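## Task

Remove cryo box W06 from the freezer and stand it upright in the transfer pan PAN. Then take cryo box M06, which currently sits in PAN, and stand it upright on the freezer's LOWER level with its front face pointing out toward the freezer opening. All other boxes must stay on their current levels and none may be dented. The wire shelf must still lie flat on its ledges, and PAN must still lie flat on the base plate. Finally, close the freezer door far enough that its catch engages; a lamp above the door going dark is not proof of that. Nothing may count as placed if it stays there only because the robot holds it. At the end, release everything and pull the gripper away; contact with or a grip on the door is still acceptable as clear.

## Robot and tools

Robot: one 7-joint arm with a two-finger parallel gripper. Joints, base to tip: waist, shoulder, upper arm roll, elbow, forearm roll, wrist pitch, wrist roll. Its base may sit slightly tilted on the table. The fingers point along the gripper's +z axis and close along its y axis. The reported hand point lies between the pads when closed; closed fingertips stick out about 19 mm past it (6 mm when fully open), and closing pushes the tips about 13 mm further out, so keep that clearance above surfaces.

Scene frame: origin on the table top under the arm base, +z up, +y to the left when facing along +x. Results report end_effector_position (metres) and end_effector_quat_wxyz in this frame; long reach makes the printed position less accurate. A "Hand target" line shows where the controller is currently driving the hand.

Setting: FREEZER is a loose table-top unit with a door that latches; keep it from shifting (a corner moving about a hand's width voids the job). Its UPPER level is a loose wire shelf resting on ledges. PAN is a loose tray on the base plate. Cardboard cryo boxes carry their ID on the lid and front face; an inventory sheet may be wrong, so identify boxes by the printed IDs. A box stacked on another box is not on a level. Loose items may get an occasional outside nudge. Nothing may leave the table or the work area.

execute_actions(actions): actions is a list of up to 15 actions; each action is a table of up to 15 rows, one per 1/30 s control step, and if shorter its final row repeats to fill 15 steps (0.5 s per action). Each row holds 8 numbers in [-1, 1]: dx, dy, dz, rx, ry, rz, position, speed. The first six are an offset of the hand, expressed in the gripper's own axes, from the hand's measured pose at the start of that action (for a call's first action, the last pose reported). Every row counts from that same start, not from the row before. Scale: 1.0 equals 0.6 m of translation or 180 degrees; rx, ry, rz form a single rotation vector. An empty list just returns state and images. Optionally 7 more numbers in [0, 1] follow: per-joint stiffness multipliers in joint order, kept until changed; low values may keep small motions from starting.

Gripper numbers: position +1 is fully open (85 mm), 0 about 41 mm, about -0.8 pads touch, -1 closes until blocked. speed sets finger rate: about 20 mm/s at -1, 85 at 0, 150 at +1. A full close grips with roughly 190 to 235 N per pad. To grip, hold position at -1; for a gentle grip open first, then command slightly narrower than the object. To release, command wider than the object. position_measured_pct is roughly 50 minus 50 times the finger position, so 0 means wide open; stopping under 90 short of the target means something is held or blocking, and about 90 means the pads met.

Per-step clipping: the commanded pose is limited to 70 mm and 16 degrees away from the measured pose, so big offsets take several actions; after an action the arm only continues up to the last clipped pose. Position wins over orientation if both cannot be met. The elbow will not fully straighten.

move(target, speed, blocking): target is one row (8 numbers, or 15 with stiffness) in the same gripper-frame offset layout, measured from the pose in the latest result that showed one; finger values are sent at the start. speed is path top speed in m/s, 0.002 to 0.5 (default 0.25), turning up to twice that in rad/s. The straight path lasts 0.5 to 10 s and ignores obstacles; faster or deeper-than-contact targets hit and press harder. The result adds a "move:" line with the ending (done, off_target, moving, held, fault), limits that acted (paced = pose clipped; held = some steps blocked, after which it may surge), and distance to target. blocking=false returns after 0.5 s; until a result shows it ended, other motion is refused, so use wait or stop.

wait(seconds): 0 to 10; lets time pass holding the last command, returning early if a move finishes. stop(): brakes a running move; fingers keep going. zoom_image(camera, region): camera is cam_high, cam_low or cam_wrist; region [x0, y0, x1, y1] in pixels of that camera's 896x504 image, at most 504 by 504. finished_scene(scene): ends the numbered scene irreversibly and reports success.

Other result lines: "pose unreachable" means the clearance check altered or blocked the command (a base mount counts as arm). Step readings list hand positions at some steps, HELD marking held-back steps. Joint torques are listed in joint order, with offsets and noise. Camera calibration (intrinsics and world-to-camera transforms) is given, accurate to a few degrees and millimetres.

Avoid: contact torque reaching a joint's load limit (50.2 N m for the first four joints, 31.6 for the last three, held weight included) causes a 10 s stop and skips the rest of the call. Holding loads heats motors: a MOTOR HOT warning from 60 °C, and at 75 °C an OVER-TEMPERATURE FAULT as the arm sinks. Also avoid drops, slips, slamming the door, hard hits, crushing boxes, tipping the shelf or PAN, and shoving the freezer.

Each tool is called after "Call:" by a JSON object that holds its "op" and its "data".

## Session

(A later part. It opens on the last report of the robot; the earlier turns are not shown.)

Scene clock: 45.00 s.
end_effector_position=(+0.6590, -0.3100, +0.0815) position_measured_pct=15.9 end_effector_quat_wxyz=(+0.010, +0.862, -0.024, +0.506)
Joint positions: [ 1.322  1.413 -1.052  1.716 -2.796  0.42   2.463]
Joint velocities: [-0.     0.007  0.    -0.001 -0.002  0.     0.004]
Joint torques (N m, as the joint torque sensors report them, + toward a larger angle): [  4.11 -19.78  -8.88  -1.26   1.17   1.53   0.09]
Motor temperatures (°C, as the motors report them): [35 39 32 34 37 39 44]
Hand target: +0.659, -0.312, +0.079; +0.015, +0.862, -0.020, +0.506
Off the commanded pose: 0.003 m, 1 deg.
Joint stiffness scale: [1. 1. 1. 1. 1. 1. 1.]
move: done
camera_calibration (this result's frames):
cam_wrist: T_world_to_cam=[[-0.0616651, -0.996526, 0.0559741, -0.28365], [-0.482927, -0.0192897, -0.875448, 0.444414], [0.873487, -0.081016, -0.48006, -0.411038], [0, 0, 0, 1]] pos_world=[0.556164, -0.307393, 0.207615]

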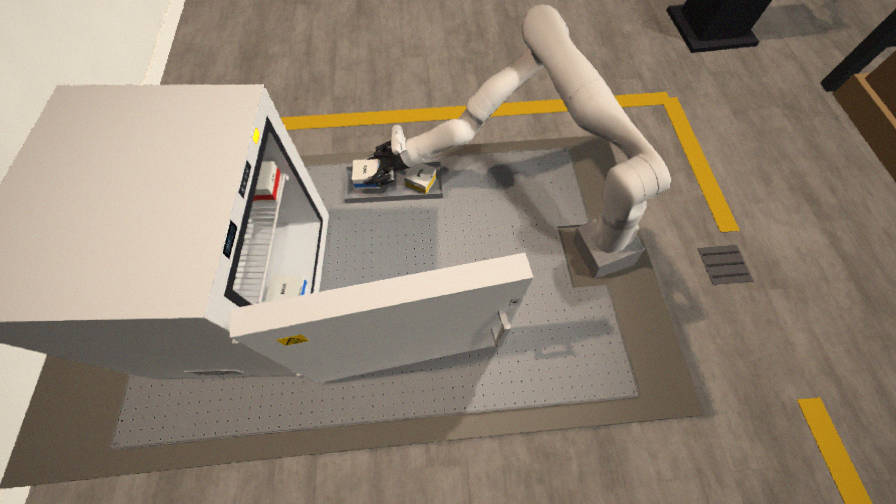

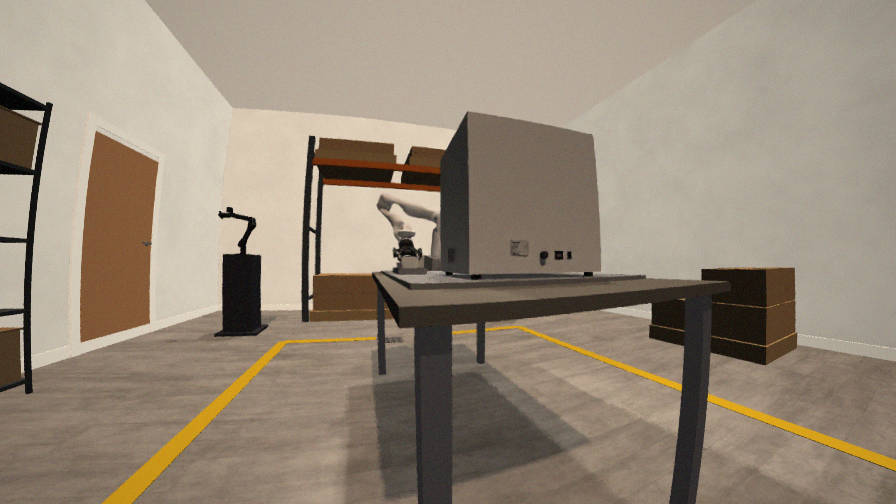

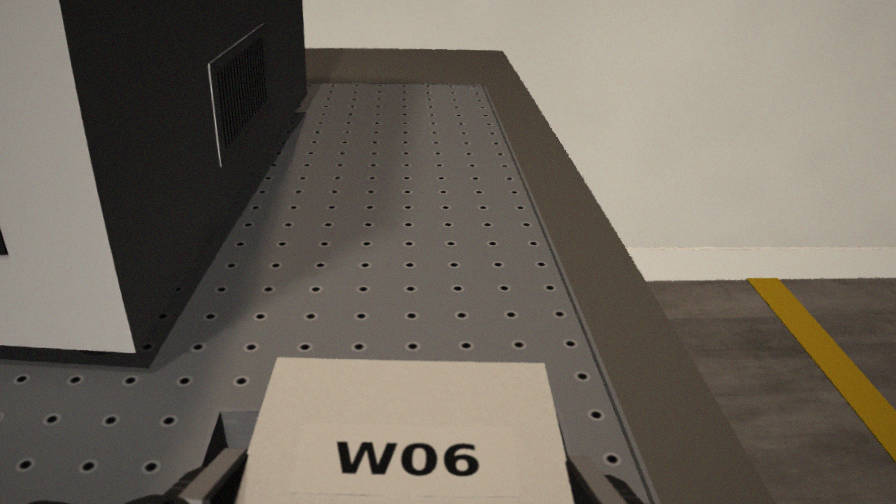

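Call:
{"op": "move", "data": {"target": [-0.043,-0.014,0.024,0,0.006,0,0.64,-1], "speed": 0.025}}

Call:
{"op": "move", "data": {"target": [0,0,0,0,0,0,1,-0.5]}}

Call:
{"op": "move", "data": {"target": [0.1,0,-0.07,0,0,0,1,0]}}

Call:
{"op": "move", "data": {"target": [-0.2,-0.06,-0.33,-0.13,0,0.073,1,0]}}

Scene clock: 46.60 s.
end_effector_position=(+0.6609, -0.3017, +0.0583) position_measured_pct=15.9 end_effector_quat_wxyz=(+0.009, +0.856, -0.024, +0.516)
Joint positions: [ 1.306  1.487 -1.052  1.7   -2.741  0.464  2.471]
Joint velocities: [-0.001  0.004 -0.001 -0.002  0.006  0.004  0.001]
Joint torques (N m, as the joint torque sensors report them, + toward a larger angle): [  3.1  -16.22  -5.86  -0.81   0.11   0.63  -0.29]
Motor temperatures (°C, as the motors report them): [35 39 32 34 37 39 44]
Hand target: +0.659, -0.301, +0.052; +0.010, +0.858, -0.023, +0.514
Off the commanded pose: 0.006 m, 0 deg.
Joint stiffness scale: [1. 1. 1. 1. 1. 1. 1.]
move: off_target
camera_calibration (this result's frames):
cam_wrist: T_world_to_cam=[[-0.0635028, -0.996558, 0.0532915, -0.272549], [-0.461801, -0.0179952, -0.886801, 0.412275], [0.884707, -0.0809245, -0.459069, -0.431758], [0, 0, 0, 1]] pos_world=[0.555061, -0.299131, 0.181924]

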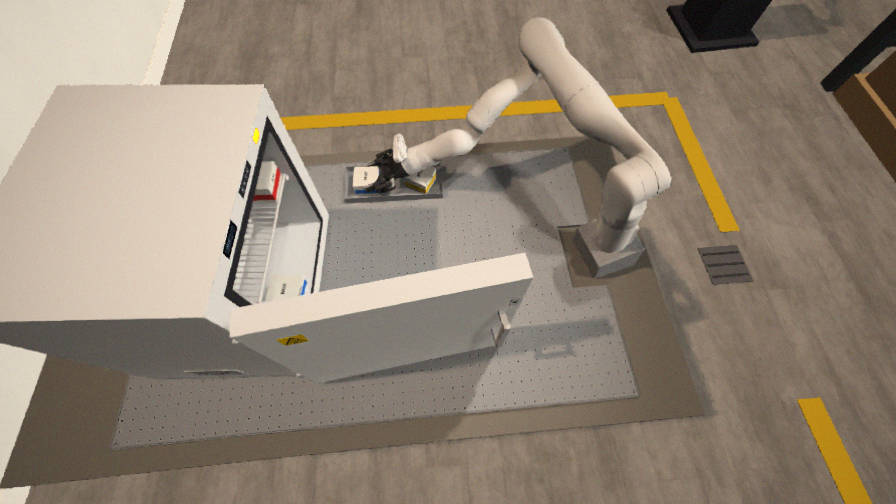

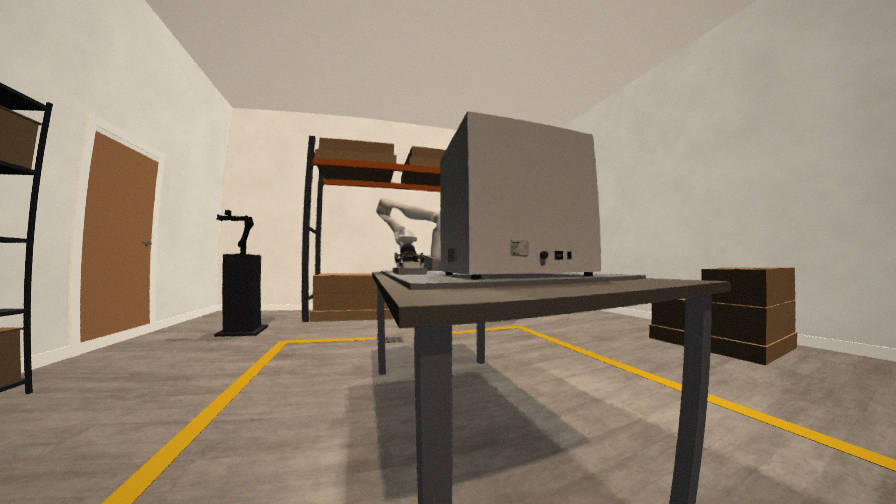

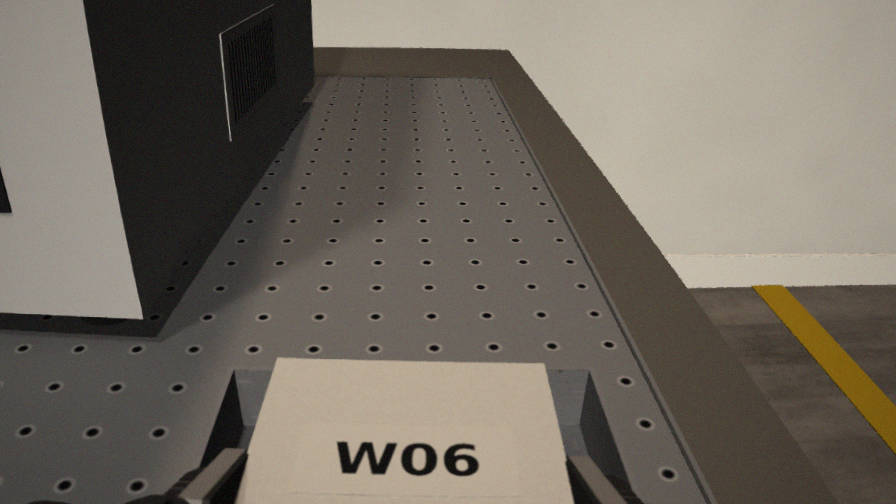

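Scene clock: 47.23 s.
end_effector_position=(+0.6609, -0.3017, +0.0584) position_measured_pct=0.0 end_effector_quat_wxyz=(+0.010, +0.856, -0.024, +0.516)
Joint positions: [ 1.306  1.487 -1.052  1.7   -2.741  0.464  2.471]
Joint velocities: [ 0.     0.001 -0.     0.     0.     0.    -0.   ]
Joint torques (N m, as the joint torque sensors report them, + toward a larger angle): [  3.98 -19.66  -8.63  -0.54   1.15   1.27  -0.03]
Motor temperatures (°C, as the motors report them): [35 39 32 34 37 39 44]
Hand target: +0.661, -0.302, +0.058; +0.009, +0.856, -0.024, +0.516
Off the commanded pose: 0.000 m, 0 deg.
Joint stiffness scale: [1. 1. 1. 1. 1. 1. 1.]
move: done
camera_calibration (this result's frames):
cam_wrist: T_world_to_cam=[[-0.0634737, -0.996549, 0.0534903, -0.272615], [-0.461714, -0.0181936, -0.886842, 0.412253], [0.884755, -0.0809884, -0.458966, -0.431812], [0, 0, 0, 1]] pos_world=[0.555087, -0.299146, 0.181998]

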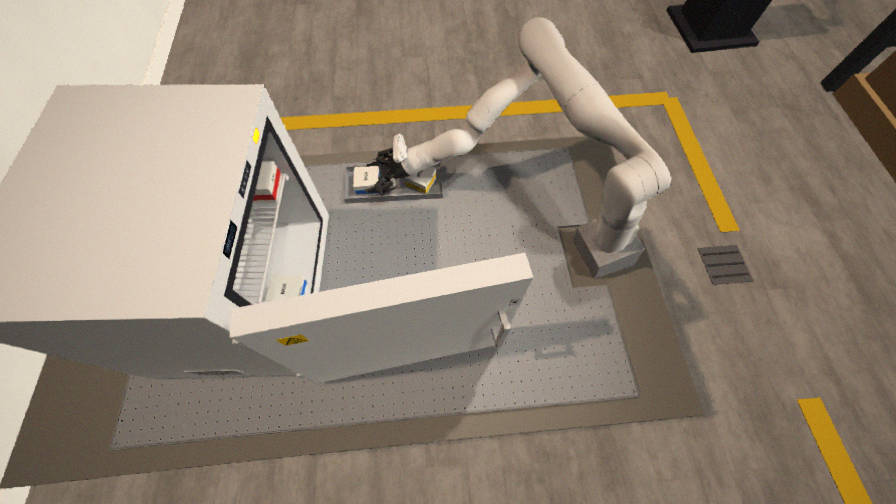

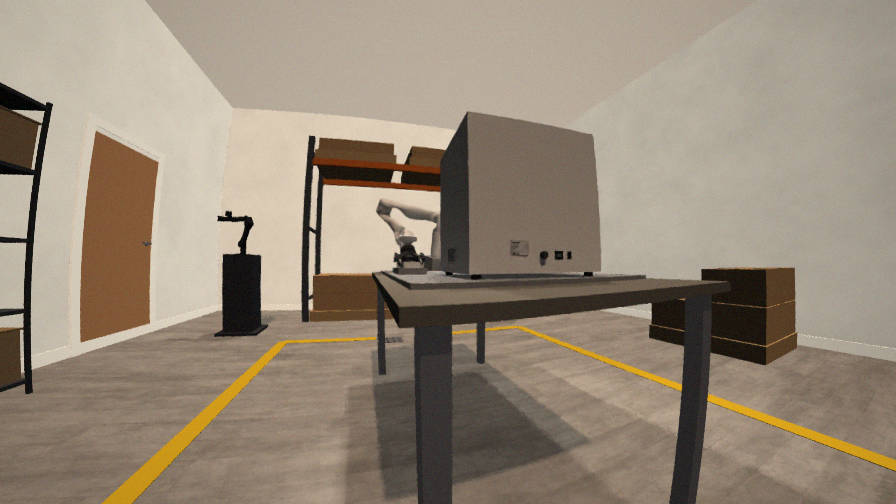

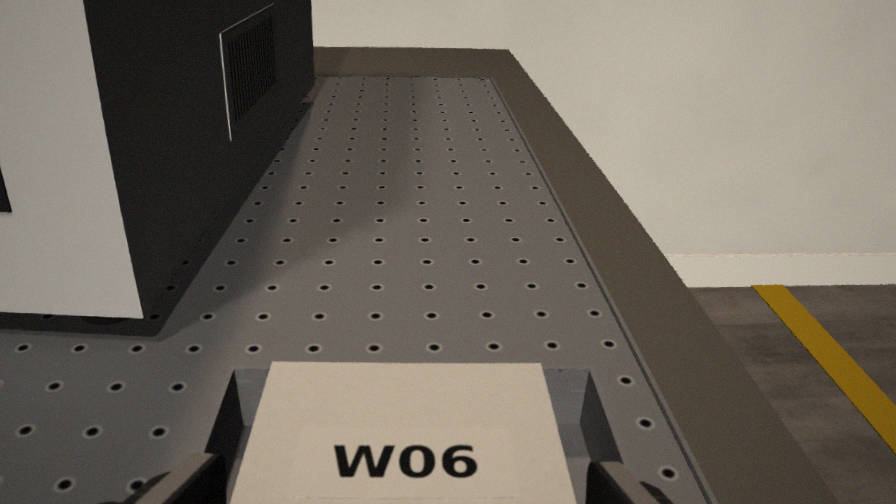

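Scene clock: 48.20 s.
end_effector_position=(+0.6518, -0.3038, +0.1290) position_measured_pct=0.0 end_effector_quat_wxyz=(+0.014, +0.856, -0.021, +0.517)
Joint positions: [ 1.365  1.326 -1.081  1.804 -2.839  0.446  2.461]
Joint velocities: [ 0.002 -0.006 -0.001  0.001 -0.     0.001 -0.003]
Joint torques (N m, as the joint torque sensors report them, + toward a larger angle): [  3.78 -18.91  -8.28  -1.75   1.18   1.36  -0.14]
Motor temperatures (°C, as the motors report them): [35 39 32 34 37 39 44]
Hand target: +0.652, -0.302, +0.131; +0.010, +0.856, -0.024, +0.516
Off the commanded pose: 0.003 m, 1 deg.
Joint stiffness scale: [1. 1. 1. 1. 1. 1. 1.]
move: done
camera_calibration (this result's frames):
cam_wrist: T_world_to_cam=[[-0.0632122, -0.995958, 0.0638094, -0.28039], [-0.460787, -0.0275884, -0.887082, 0.467193], [0.885257, -0.0854769, -0.457181, -0.393443], [0, 0, 0, 1]] pos_world=[0.545851, -0.299997, 0.252456]

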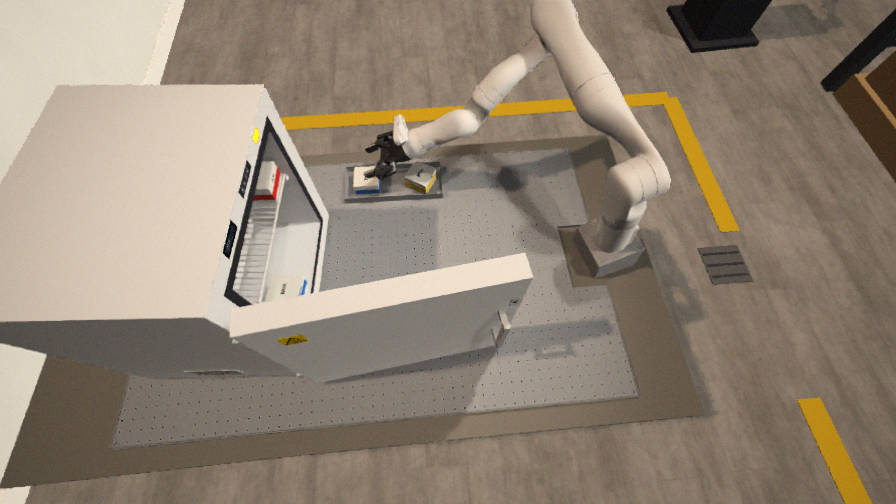

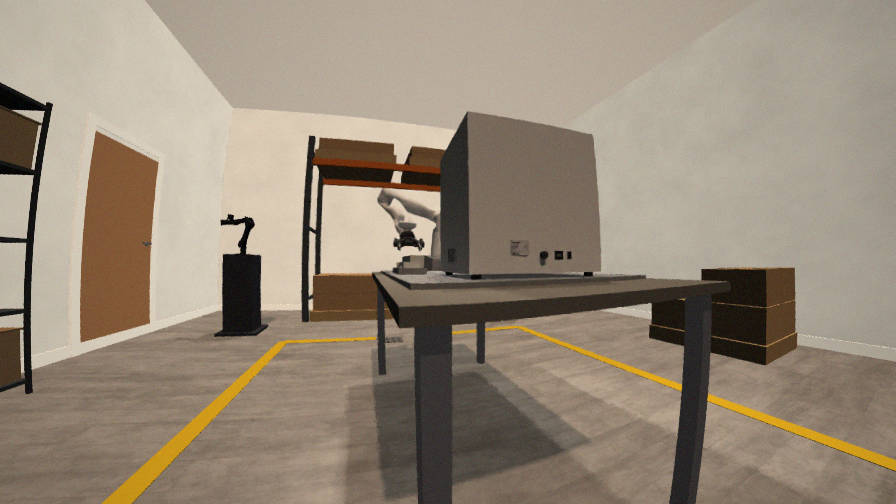

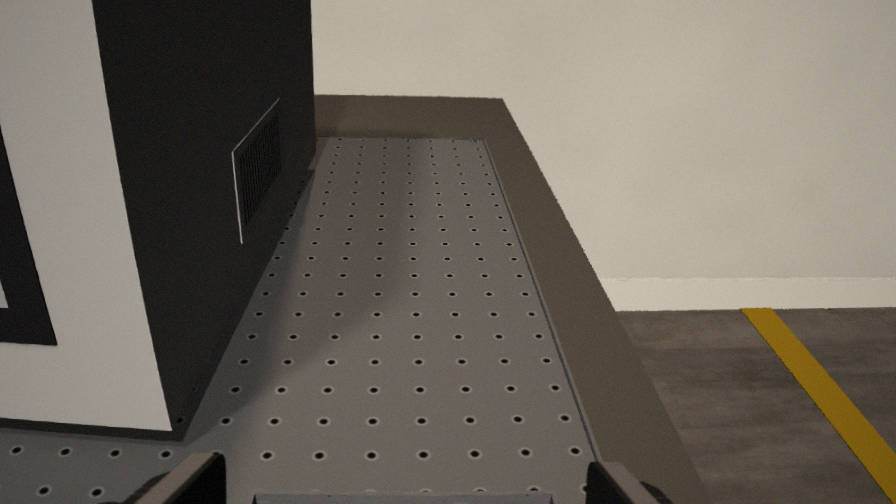

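Scene clock: 49.87 s.
end_effector_position=(+0.4246, -0.2571, +0.1155) position_measured_pct=0.0 end_effector_quat_wxyz=(+0.127, +0.826, -0.225, +0.501)
Joint positions: [ 1.383  1.533 -0.921  2.561 -2.981  1.633  2.559]
Joint velocities: [-0.003  0.004  0.     0.    -0.001  0.001  0.001]
Joint torques (N m, as the joint torque sensors report them, + toward a larger angle): [  2.79 -14.61  -4.79   4.28   2.62   1.17  -0.19]
Motor temperatures (°C, as the motors report them): [35 39 32 34 37 39 44]
Hand target: +0.424, -0.255, +0.115; +0.127, +0.827, -0.223, +0.501
Off the commanded pose: 0.002 m, 0 deg.
Joint stiffness scale: [1. 1. 1. 1. 1. 1. 1.]
move: done
camera_calibration (this result's frames):
cam_wrist: T_world_to_cam=[[-0.509919, -0.859007, 0.045711, -0.0203922], [-0.415109, 0.199177, -0.887701, 0.390715], [0.753437, -0.471631, -0.458146, -0.237646], [0, 0, 0, 1]] pos_world=[0.330843, -0.20742, 0.238894]

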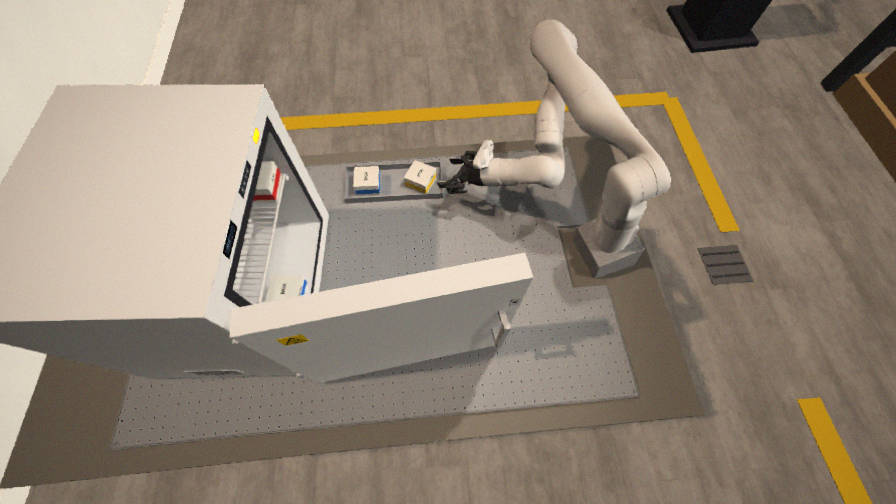

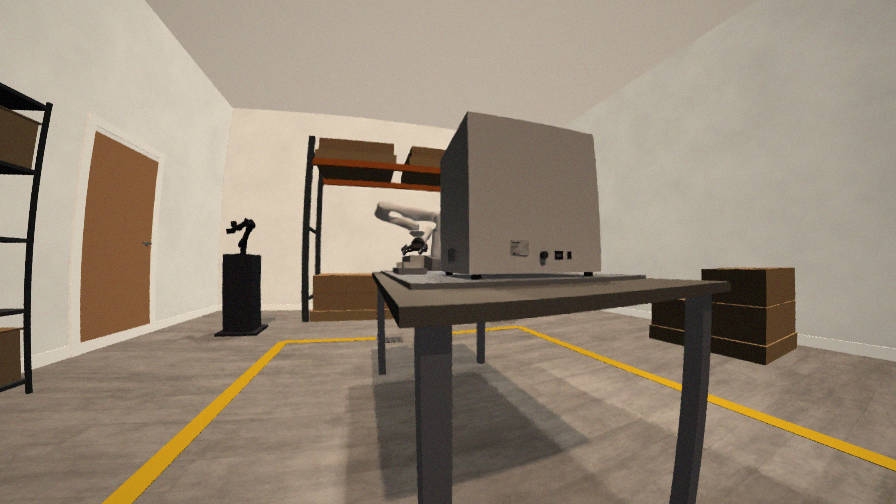

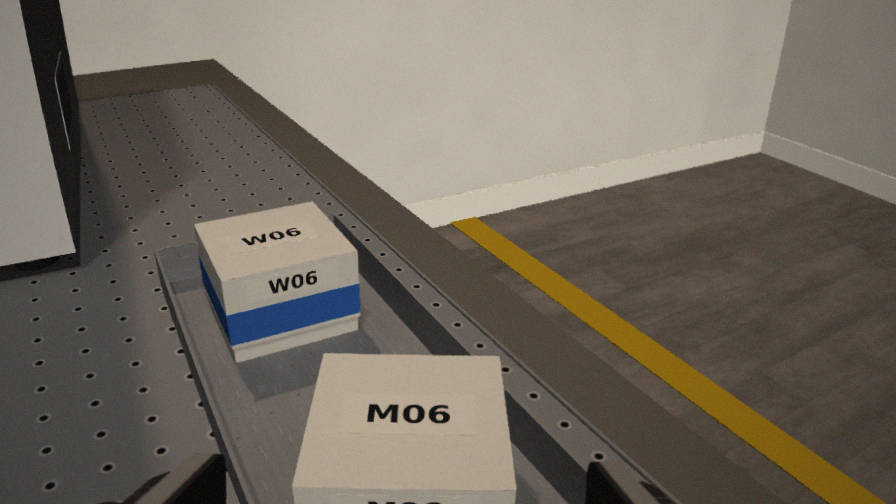

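Call:
{"op": "move", "data": {"target": [-0.026,-0.003,0.162,0,0,0,1,0], "speed": 0.06}}

Call:
{"op": "move", "data": {"target": [0,0,0,0,0,0,0.64,-1]}}

Call:
{"op": "move", "data": {"target": [0.15,0,-0.08,0,0,0,0.64,-1], "speed": 0.08}}

Scene clock: 51.97 s.
end_effector_position=(+0.4929, -0.2959, +0.0589) position_measured_pct=0.0 end_effector_quat_wxyz=(+0.131, +0.825, -0.221, +0.502)
Joint positions: [ 1.332  1.557 -0.921  2.257 -2.984  1.393  2.522]
Joint velocities: [-0.002  0.003 -0.001 -0.003  0.    -0.002  0.   ]
Joint torques (N m, as the joint torque sensors report them, + toward a larger angle): [  2.96 -16.03  -6.04   3.     2.34   1.39  -0.15]
Motor temperatures (°C, as the motors report them): [35 39 32 34 37 39 44]
Hand target: +0.494, -0.294, +0.056; +0.127, +0.826, -0.225, +0.501
Off the commanded pose: 0.003 m, 1 deg.
Joint stiffness scale: [1. 1. 1. 1. 1. 1. 1.]
move: done
camera_calibration (this result's frames):
cam_wrist: T_world_to_cam=[[-0.507229, -0.859965, 0.0563723, -0.0185329], [-0.415739, 0.186867, -0.89008, 0.373365], [0.754904, -0.474911, -0.452305, -0.335376], [0, 0, 0, 1]] pos_world=[0.398999, -0.244981, 0.181677]

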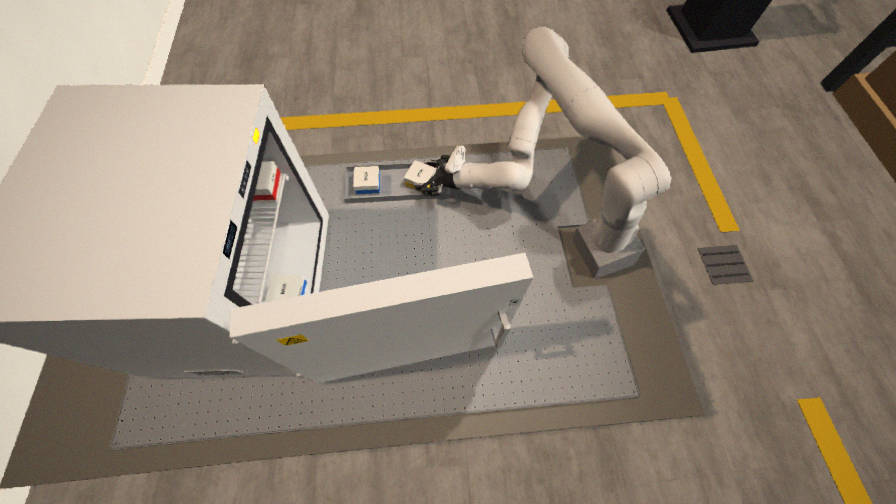

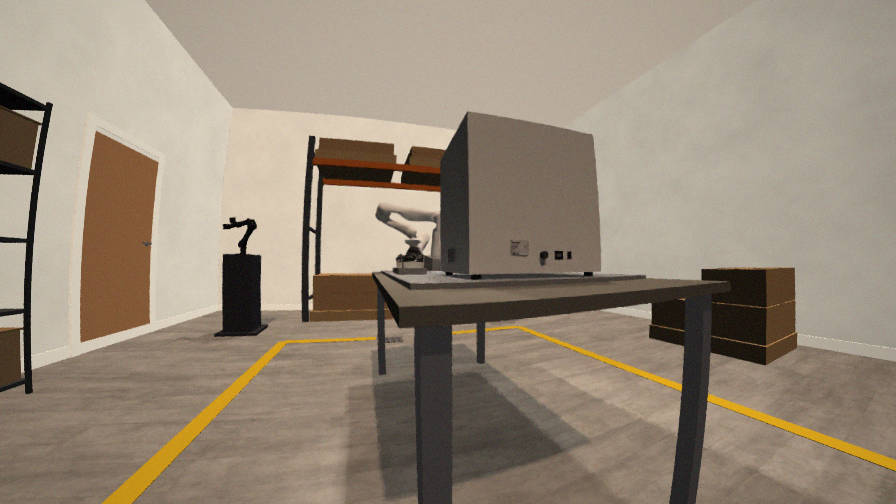

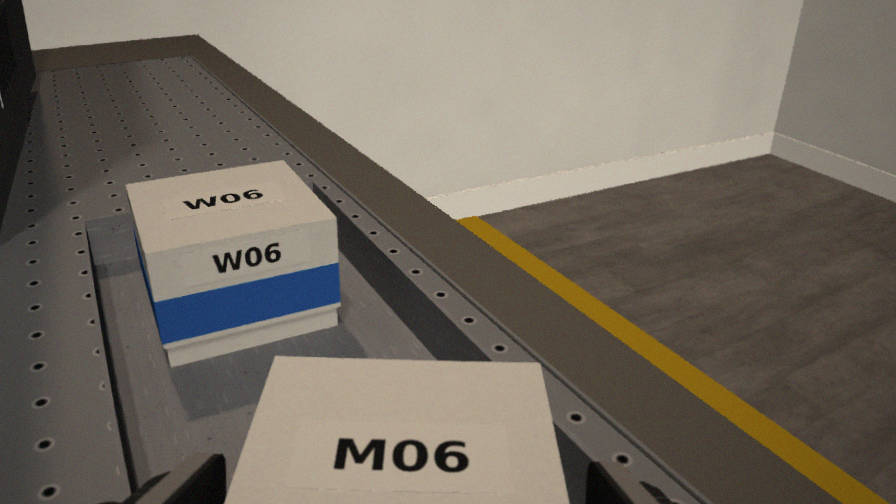

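Scene clock: 53.07 s.
end_effector_position=(+0.4929, -0.2959, +0.0589) position_measured_pct=15.9 end_effector_quat_wxyz=(+0.131, +0.825, -0.221, +0.502)
Joint positions: [ 1.332  1.557 -0.921  2.257 -2.984  1.393  2.522]
Joint velocities: [0.    0.001 0.001 0.001 0.001 0.001 0.001]
Joint torques (N m, as the joint torque sensors report them, + toward a larger angle): [  2.54 -13.65  -4.2    1.52   1.06   0.27  -0.13]
Motor temperatures (°C, as the motors report them): [35 39 32 34 37 39 44]
Hand target: +0.493, -0.296, +0.059; +0.131, +0.825, -0.221, +0.502
Off the commanded pose: 0.000 m, 0 deg.
Joint stiffness scale: [1. 1. 1. 1. 1. 1. 1.]
move: done
camera_calibration (this result's frames):
cam_wrist: T_world_to_cam=[[-0.507212, -0.859974, 0.0564024, -0.0185429], [-0.415732, 0.186821, -0.890092, 0.373368], [0.754919, -0.474914, -0.452277, -0.335396], [0, 0, 0, 1]] pos_world=[0.399013, -0.244983, 0.181686]

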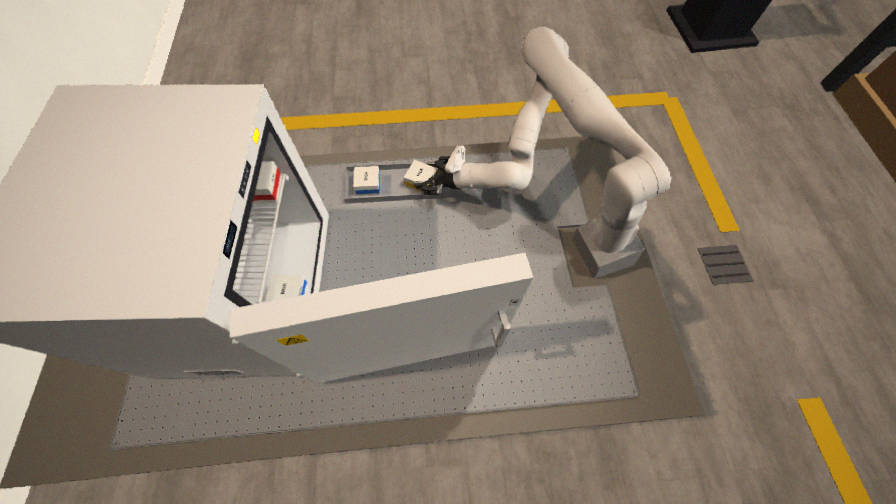

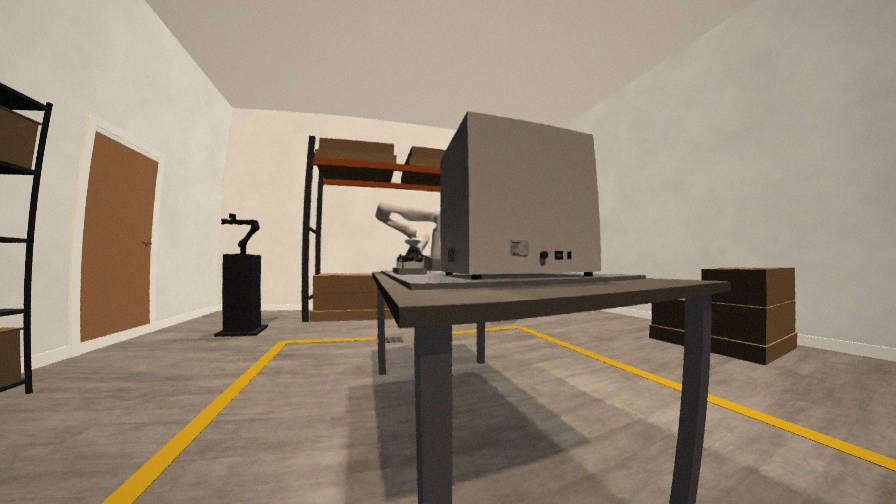

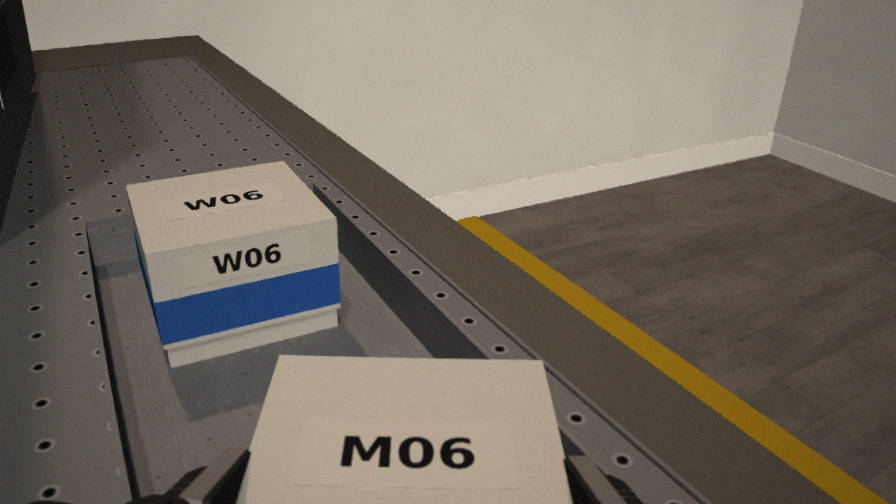

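Scene clock: 54.83 s.
end_effector_position=(+0.4920, -0.2974, +0.1602) position_measured_pct=15.9 end_effector_quat_wxyz=(+0.134, +0.825, -0.220, +0.503)
Joint positions: [ 1.41   1.308 -1.091  2.403 -3.214  1.345  2.522]
Joint velocities: [ 0.002 -0.005  0.    -0.     0.001 -0.001  0.   ]
Joint torques (N m, as the joint torque sensors report them, + toward a larger angle): [  3.21 -15.34  -6.36   0.86   2.57   1.45  -0.17]
Motor temperatures (°C, as the motors report them): [35 39 32 34 37 39 44]
Hand target: +0.492, -0.296, +0.161; +0.131, +0.825, -0.221, +0.503
Off the commanded pose: 0.002 m, 0 deg.
Joint stiffness scale: [1. 1. 1. 1. 1. 1. 1.]
move: done
camera_calibration (this result's frames):
cam_wrist: T_world_to_cam=[[-0.508823, -0.858674, 0.0614658, -0.0256409], [-0.414517, 0.181799, -0.891698, 0.461585], [0.754504, -0.479195, -0.448438, -0.291324], [0, 0, 0, 1]] pos_world=[0.398093, -0.245534, 0.282529]

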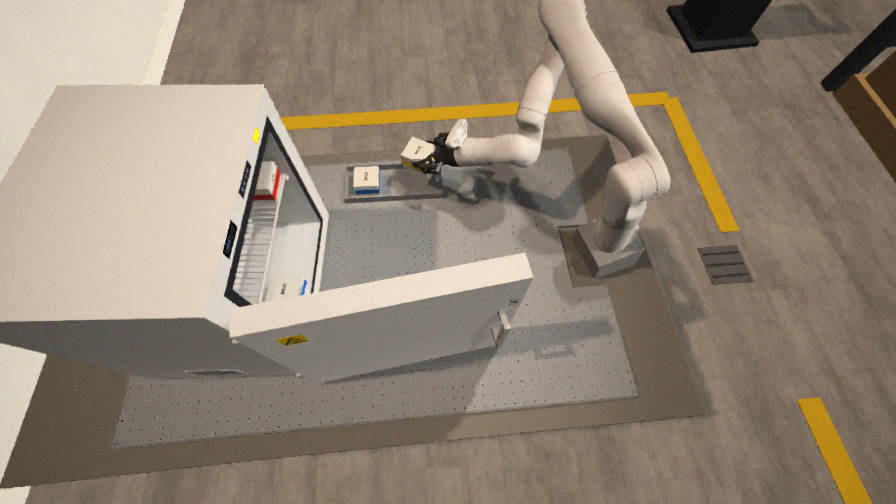

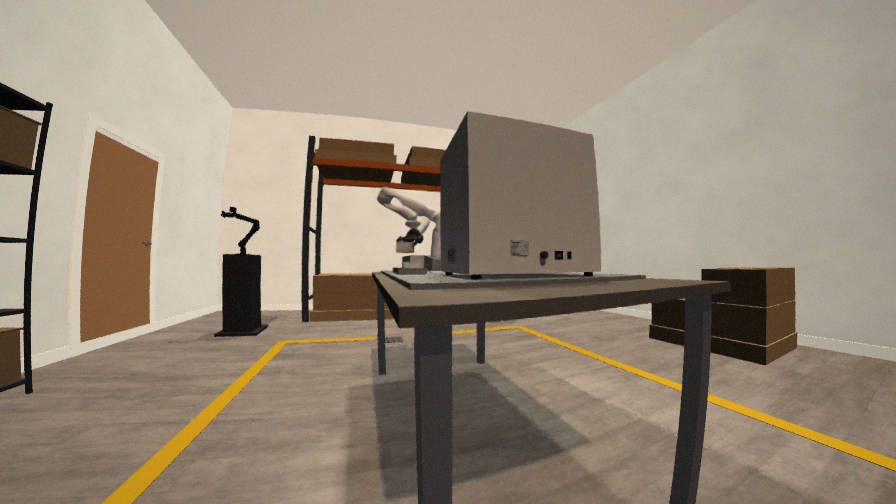

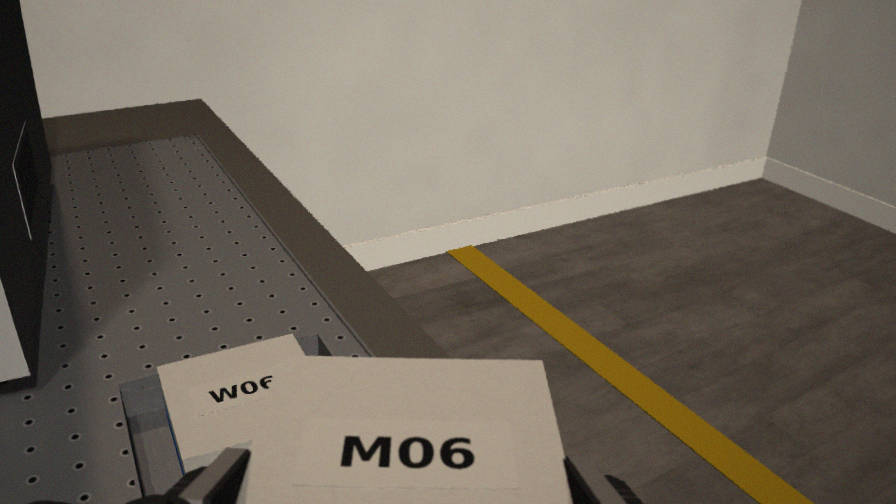

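Call:
{"op": "move", "data": {"target": [0.035,-0.537,0.067,0.133,0,-0.069,0.64,-1], "speed": 0.15}}

Call:
{"op": "move", "data": {"target": [0.13,0,0.27,0,0,0,0.64,-1], "speed": 0.1}}

Call:
{"op": "move", "data": {"target": [-0.038,0,0.02,0,0,0,0.64,-1], "speed": 0.025}}

Scene clock: 57.67 s.
end_effector_position=(+0.6910, -0.0419, +0.1598) position_measured_pct=15.9 end_effector_quat_wxyz=(+0.014, +0.853, -0.023, +0.522)
Joint positions: [ 0.849  1.245 -1.204  2.093 -3.376  1.151  2.682]
Joint velocities: [-0.003 -0.005  0.     0.    -0.     0.001 -0.   ]
Joint torques (N m, as the joint torque sensors report them, + toward a larger angle): [  2.47 -17.88  -8.29  -0.84   2.68   1.    -0.3 ]
Motor temperatures (°C, as the motors report them): [35 39 32 34 37 39 44]
Hand target: +0.692, -0.041, +0.160; +0.014, +0.853, -0.021, +0.521
Off the commanded pose: 0.002 m, 0 deg.
Joint stiffness scale: [1. 1. 1. 1. 1. 1. 1.]
move: done
camera_calibration (this result's frames):
cam_wrist: T_world_to_cam=[[-0.066682, -0.995828, 0.062295, -0.0163849], [-0.450223, -0.0256866, -0.892547, 0.513415], [0.890423, -0.0875635, -0.446632, -0.397039], [0, 0, 0, 1]] pos_world=[0.583591, -0.0378948, 0.281937]

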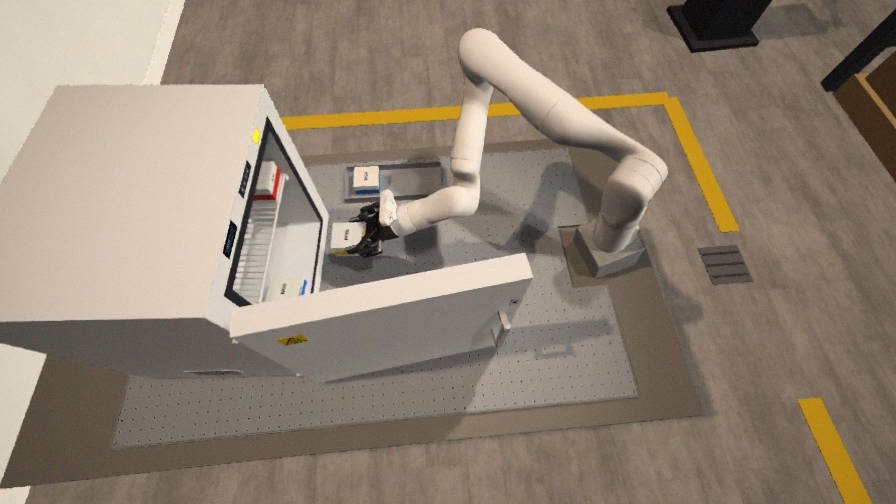

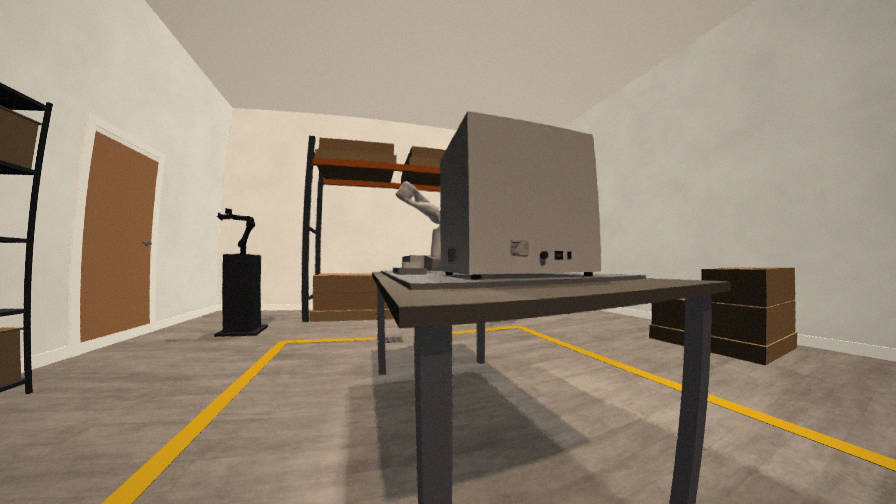

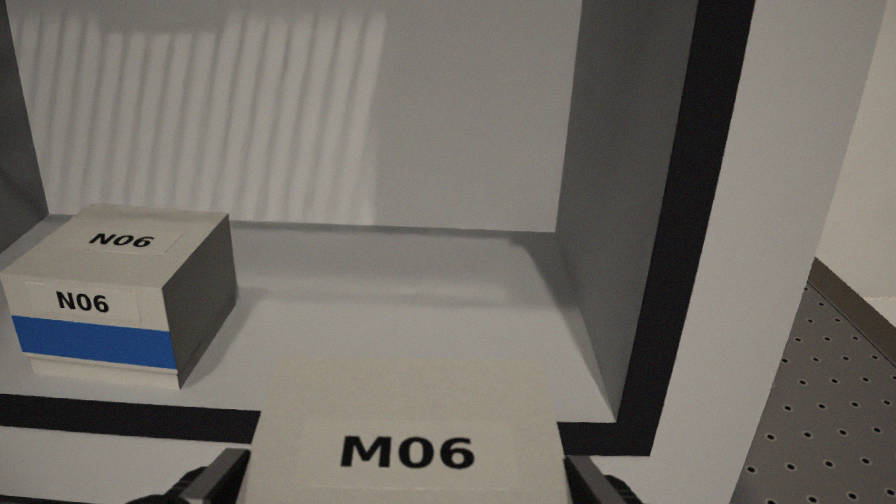

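Scene clock: 59.97 s.
end_effector_position=(+0.8713, -0.0519, +0.1608) position_measured_pct=15.9 end_effector_quat_wxyz=(+0.014, +0.850, -0.024, +0.526)
Joint positions: [ 0.656  1.258 -1.168  1.455 -3.546  0.719  2.868]
Joint velocities: [-0.005 -0.     0.003 -0.002 -0.002 -0.001  0.001]
Joint torques (N m, as the joint torque sensors report them, + toward a larger angle): [  2.71 -24.02  -8.58  -3.78   2.12   0.6   -0.12]
Motor temperatures (°C, as the motors report them): [35 39 32 34 37 39 44]
Hand target: +0.870, -0.052, +0.156; +0.014, +0.853, -0.022, +0.522
Off the commanded pose: 0.005 m, 1 deg.
Joint stiffness scale: [1. 1. 1. 1. 1. 1. 1.]
move: off_target
camera_calibration (this result's frames):
cam_wrist: T_world_to_cam=[[-0.0689743, -0.995724, 0.0614501, -0.0122621], [-0.441771, -0.0247425, -0.896786, 0.588633], [0.894472, -0.0890021, -0.438176, -0.562903], [0, 0, 0, 1]] pos_world=[0.762696, -0.047745, 0.281981]

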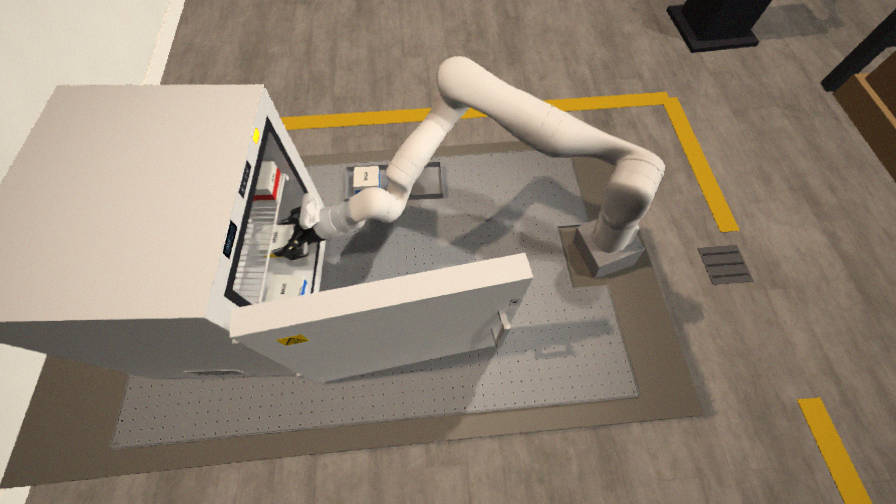

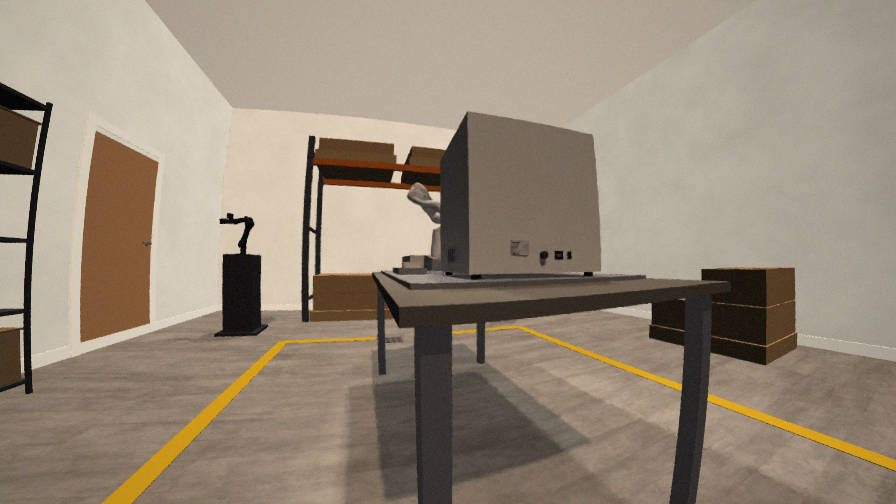

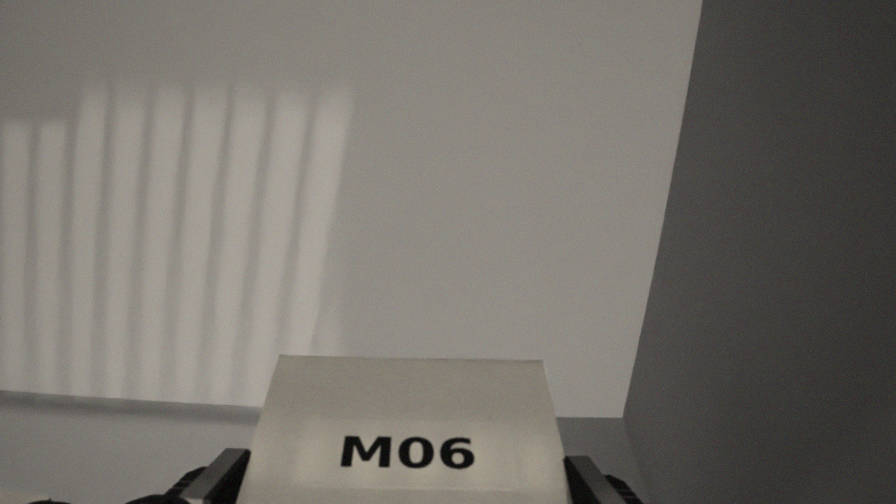

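Scene clock: 61.23 s.
end_effector_position=(+0.8717, -0.0516, +0.1384) position_measured_pct=15.9 end_effector_quat_wxyz=(+0.015, +0.850, -0.020, +0.526)
Joint positions: [ 0.649  1.308 -1.168  1.436 -3.494  0.722  2.866]
Joint velocities: [-0.001  0.001  0.    -0.002  0.002  0.001 -0.001]
Joint torques (N m, as the joint torque sensors report them, + toward a larger angle): [  2.29 -20.59  -6.75  -2.66   1.39   0.66  -0.14]
Motor temperatures (°C, as the motors report them): [35 39 32 34 37 39 44]
Hand target: +0.872, -0.052, +0.135; +0.014, +0.850, -0.023, +0.526
Off the commanded pose: 0.003 m, 0 deg.
Joint stiffness scale: [1. 1. 1. 1. 1. 1. 1.]
move: done
camera_calibration (this result's frames):
cam_wrist: T_world_to_cam=[[-0.0627845, -0.995801, 0.0666178, -0.0166893], [-0.441569, -0.0321442, -0.896651, 0.568122], [0.895028, -0.0857122, -0.437697, -0.573486], [0, 0, 0, 1]] pos_world=[0.763103, -0.0475121, 0.259506]

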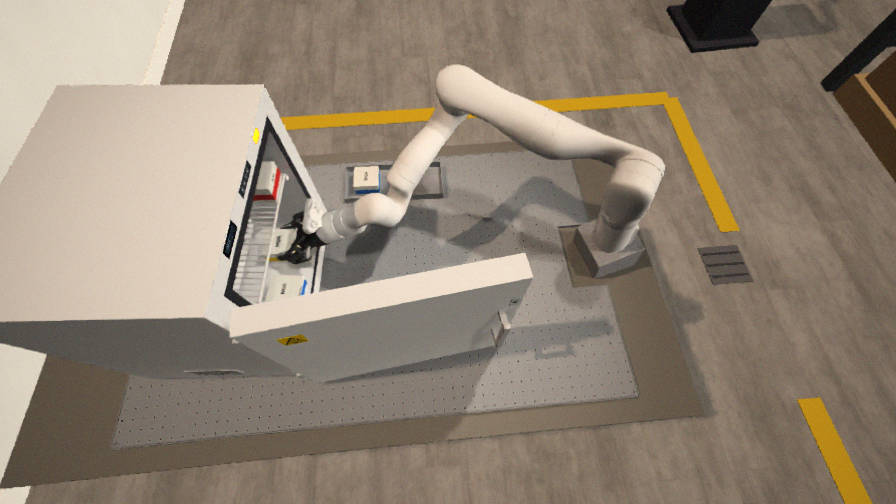

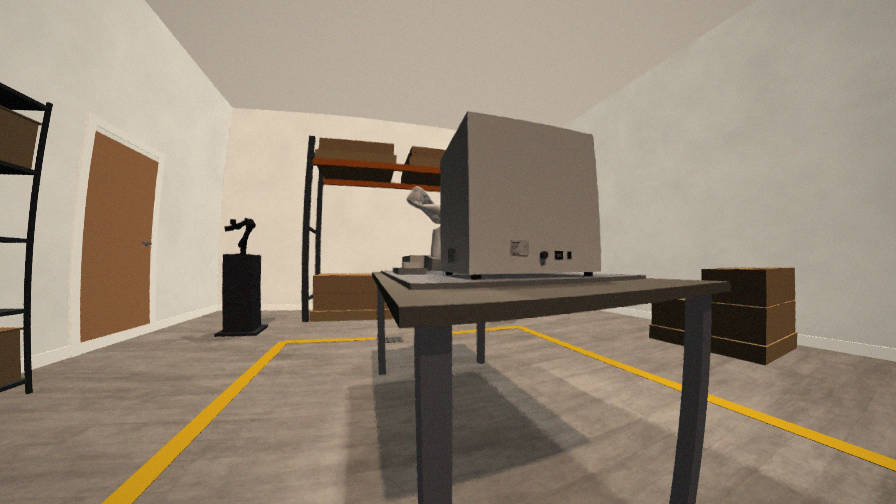

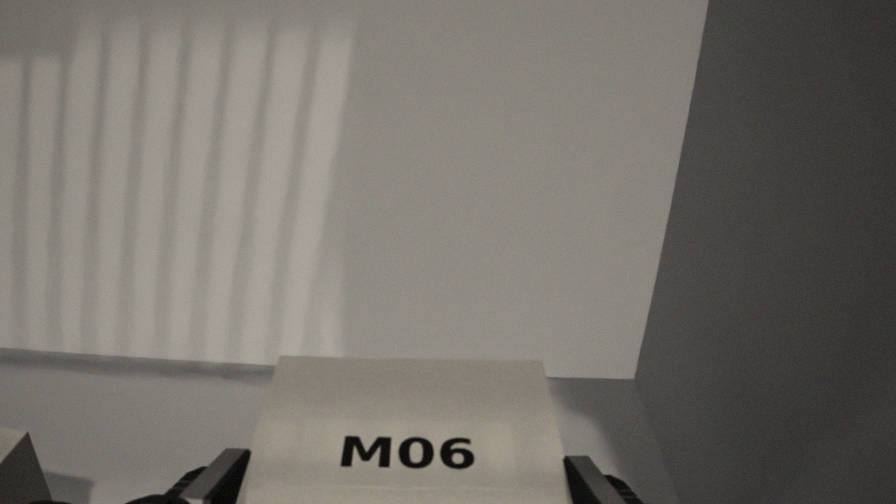

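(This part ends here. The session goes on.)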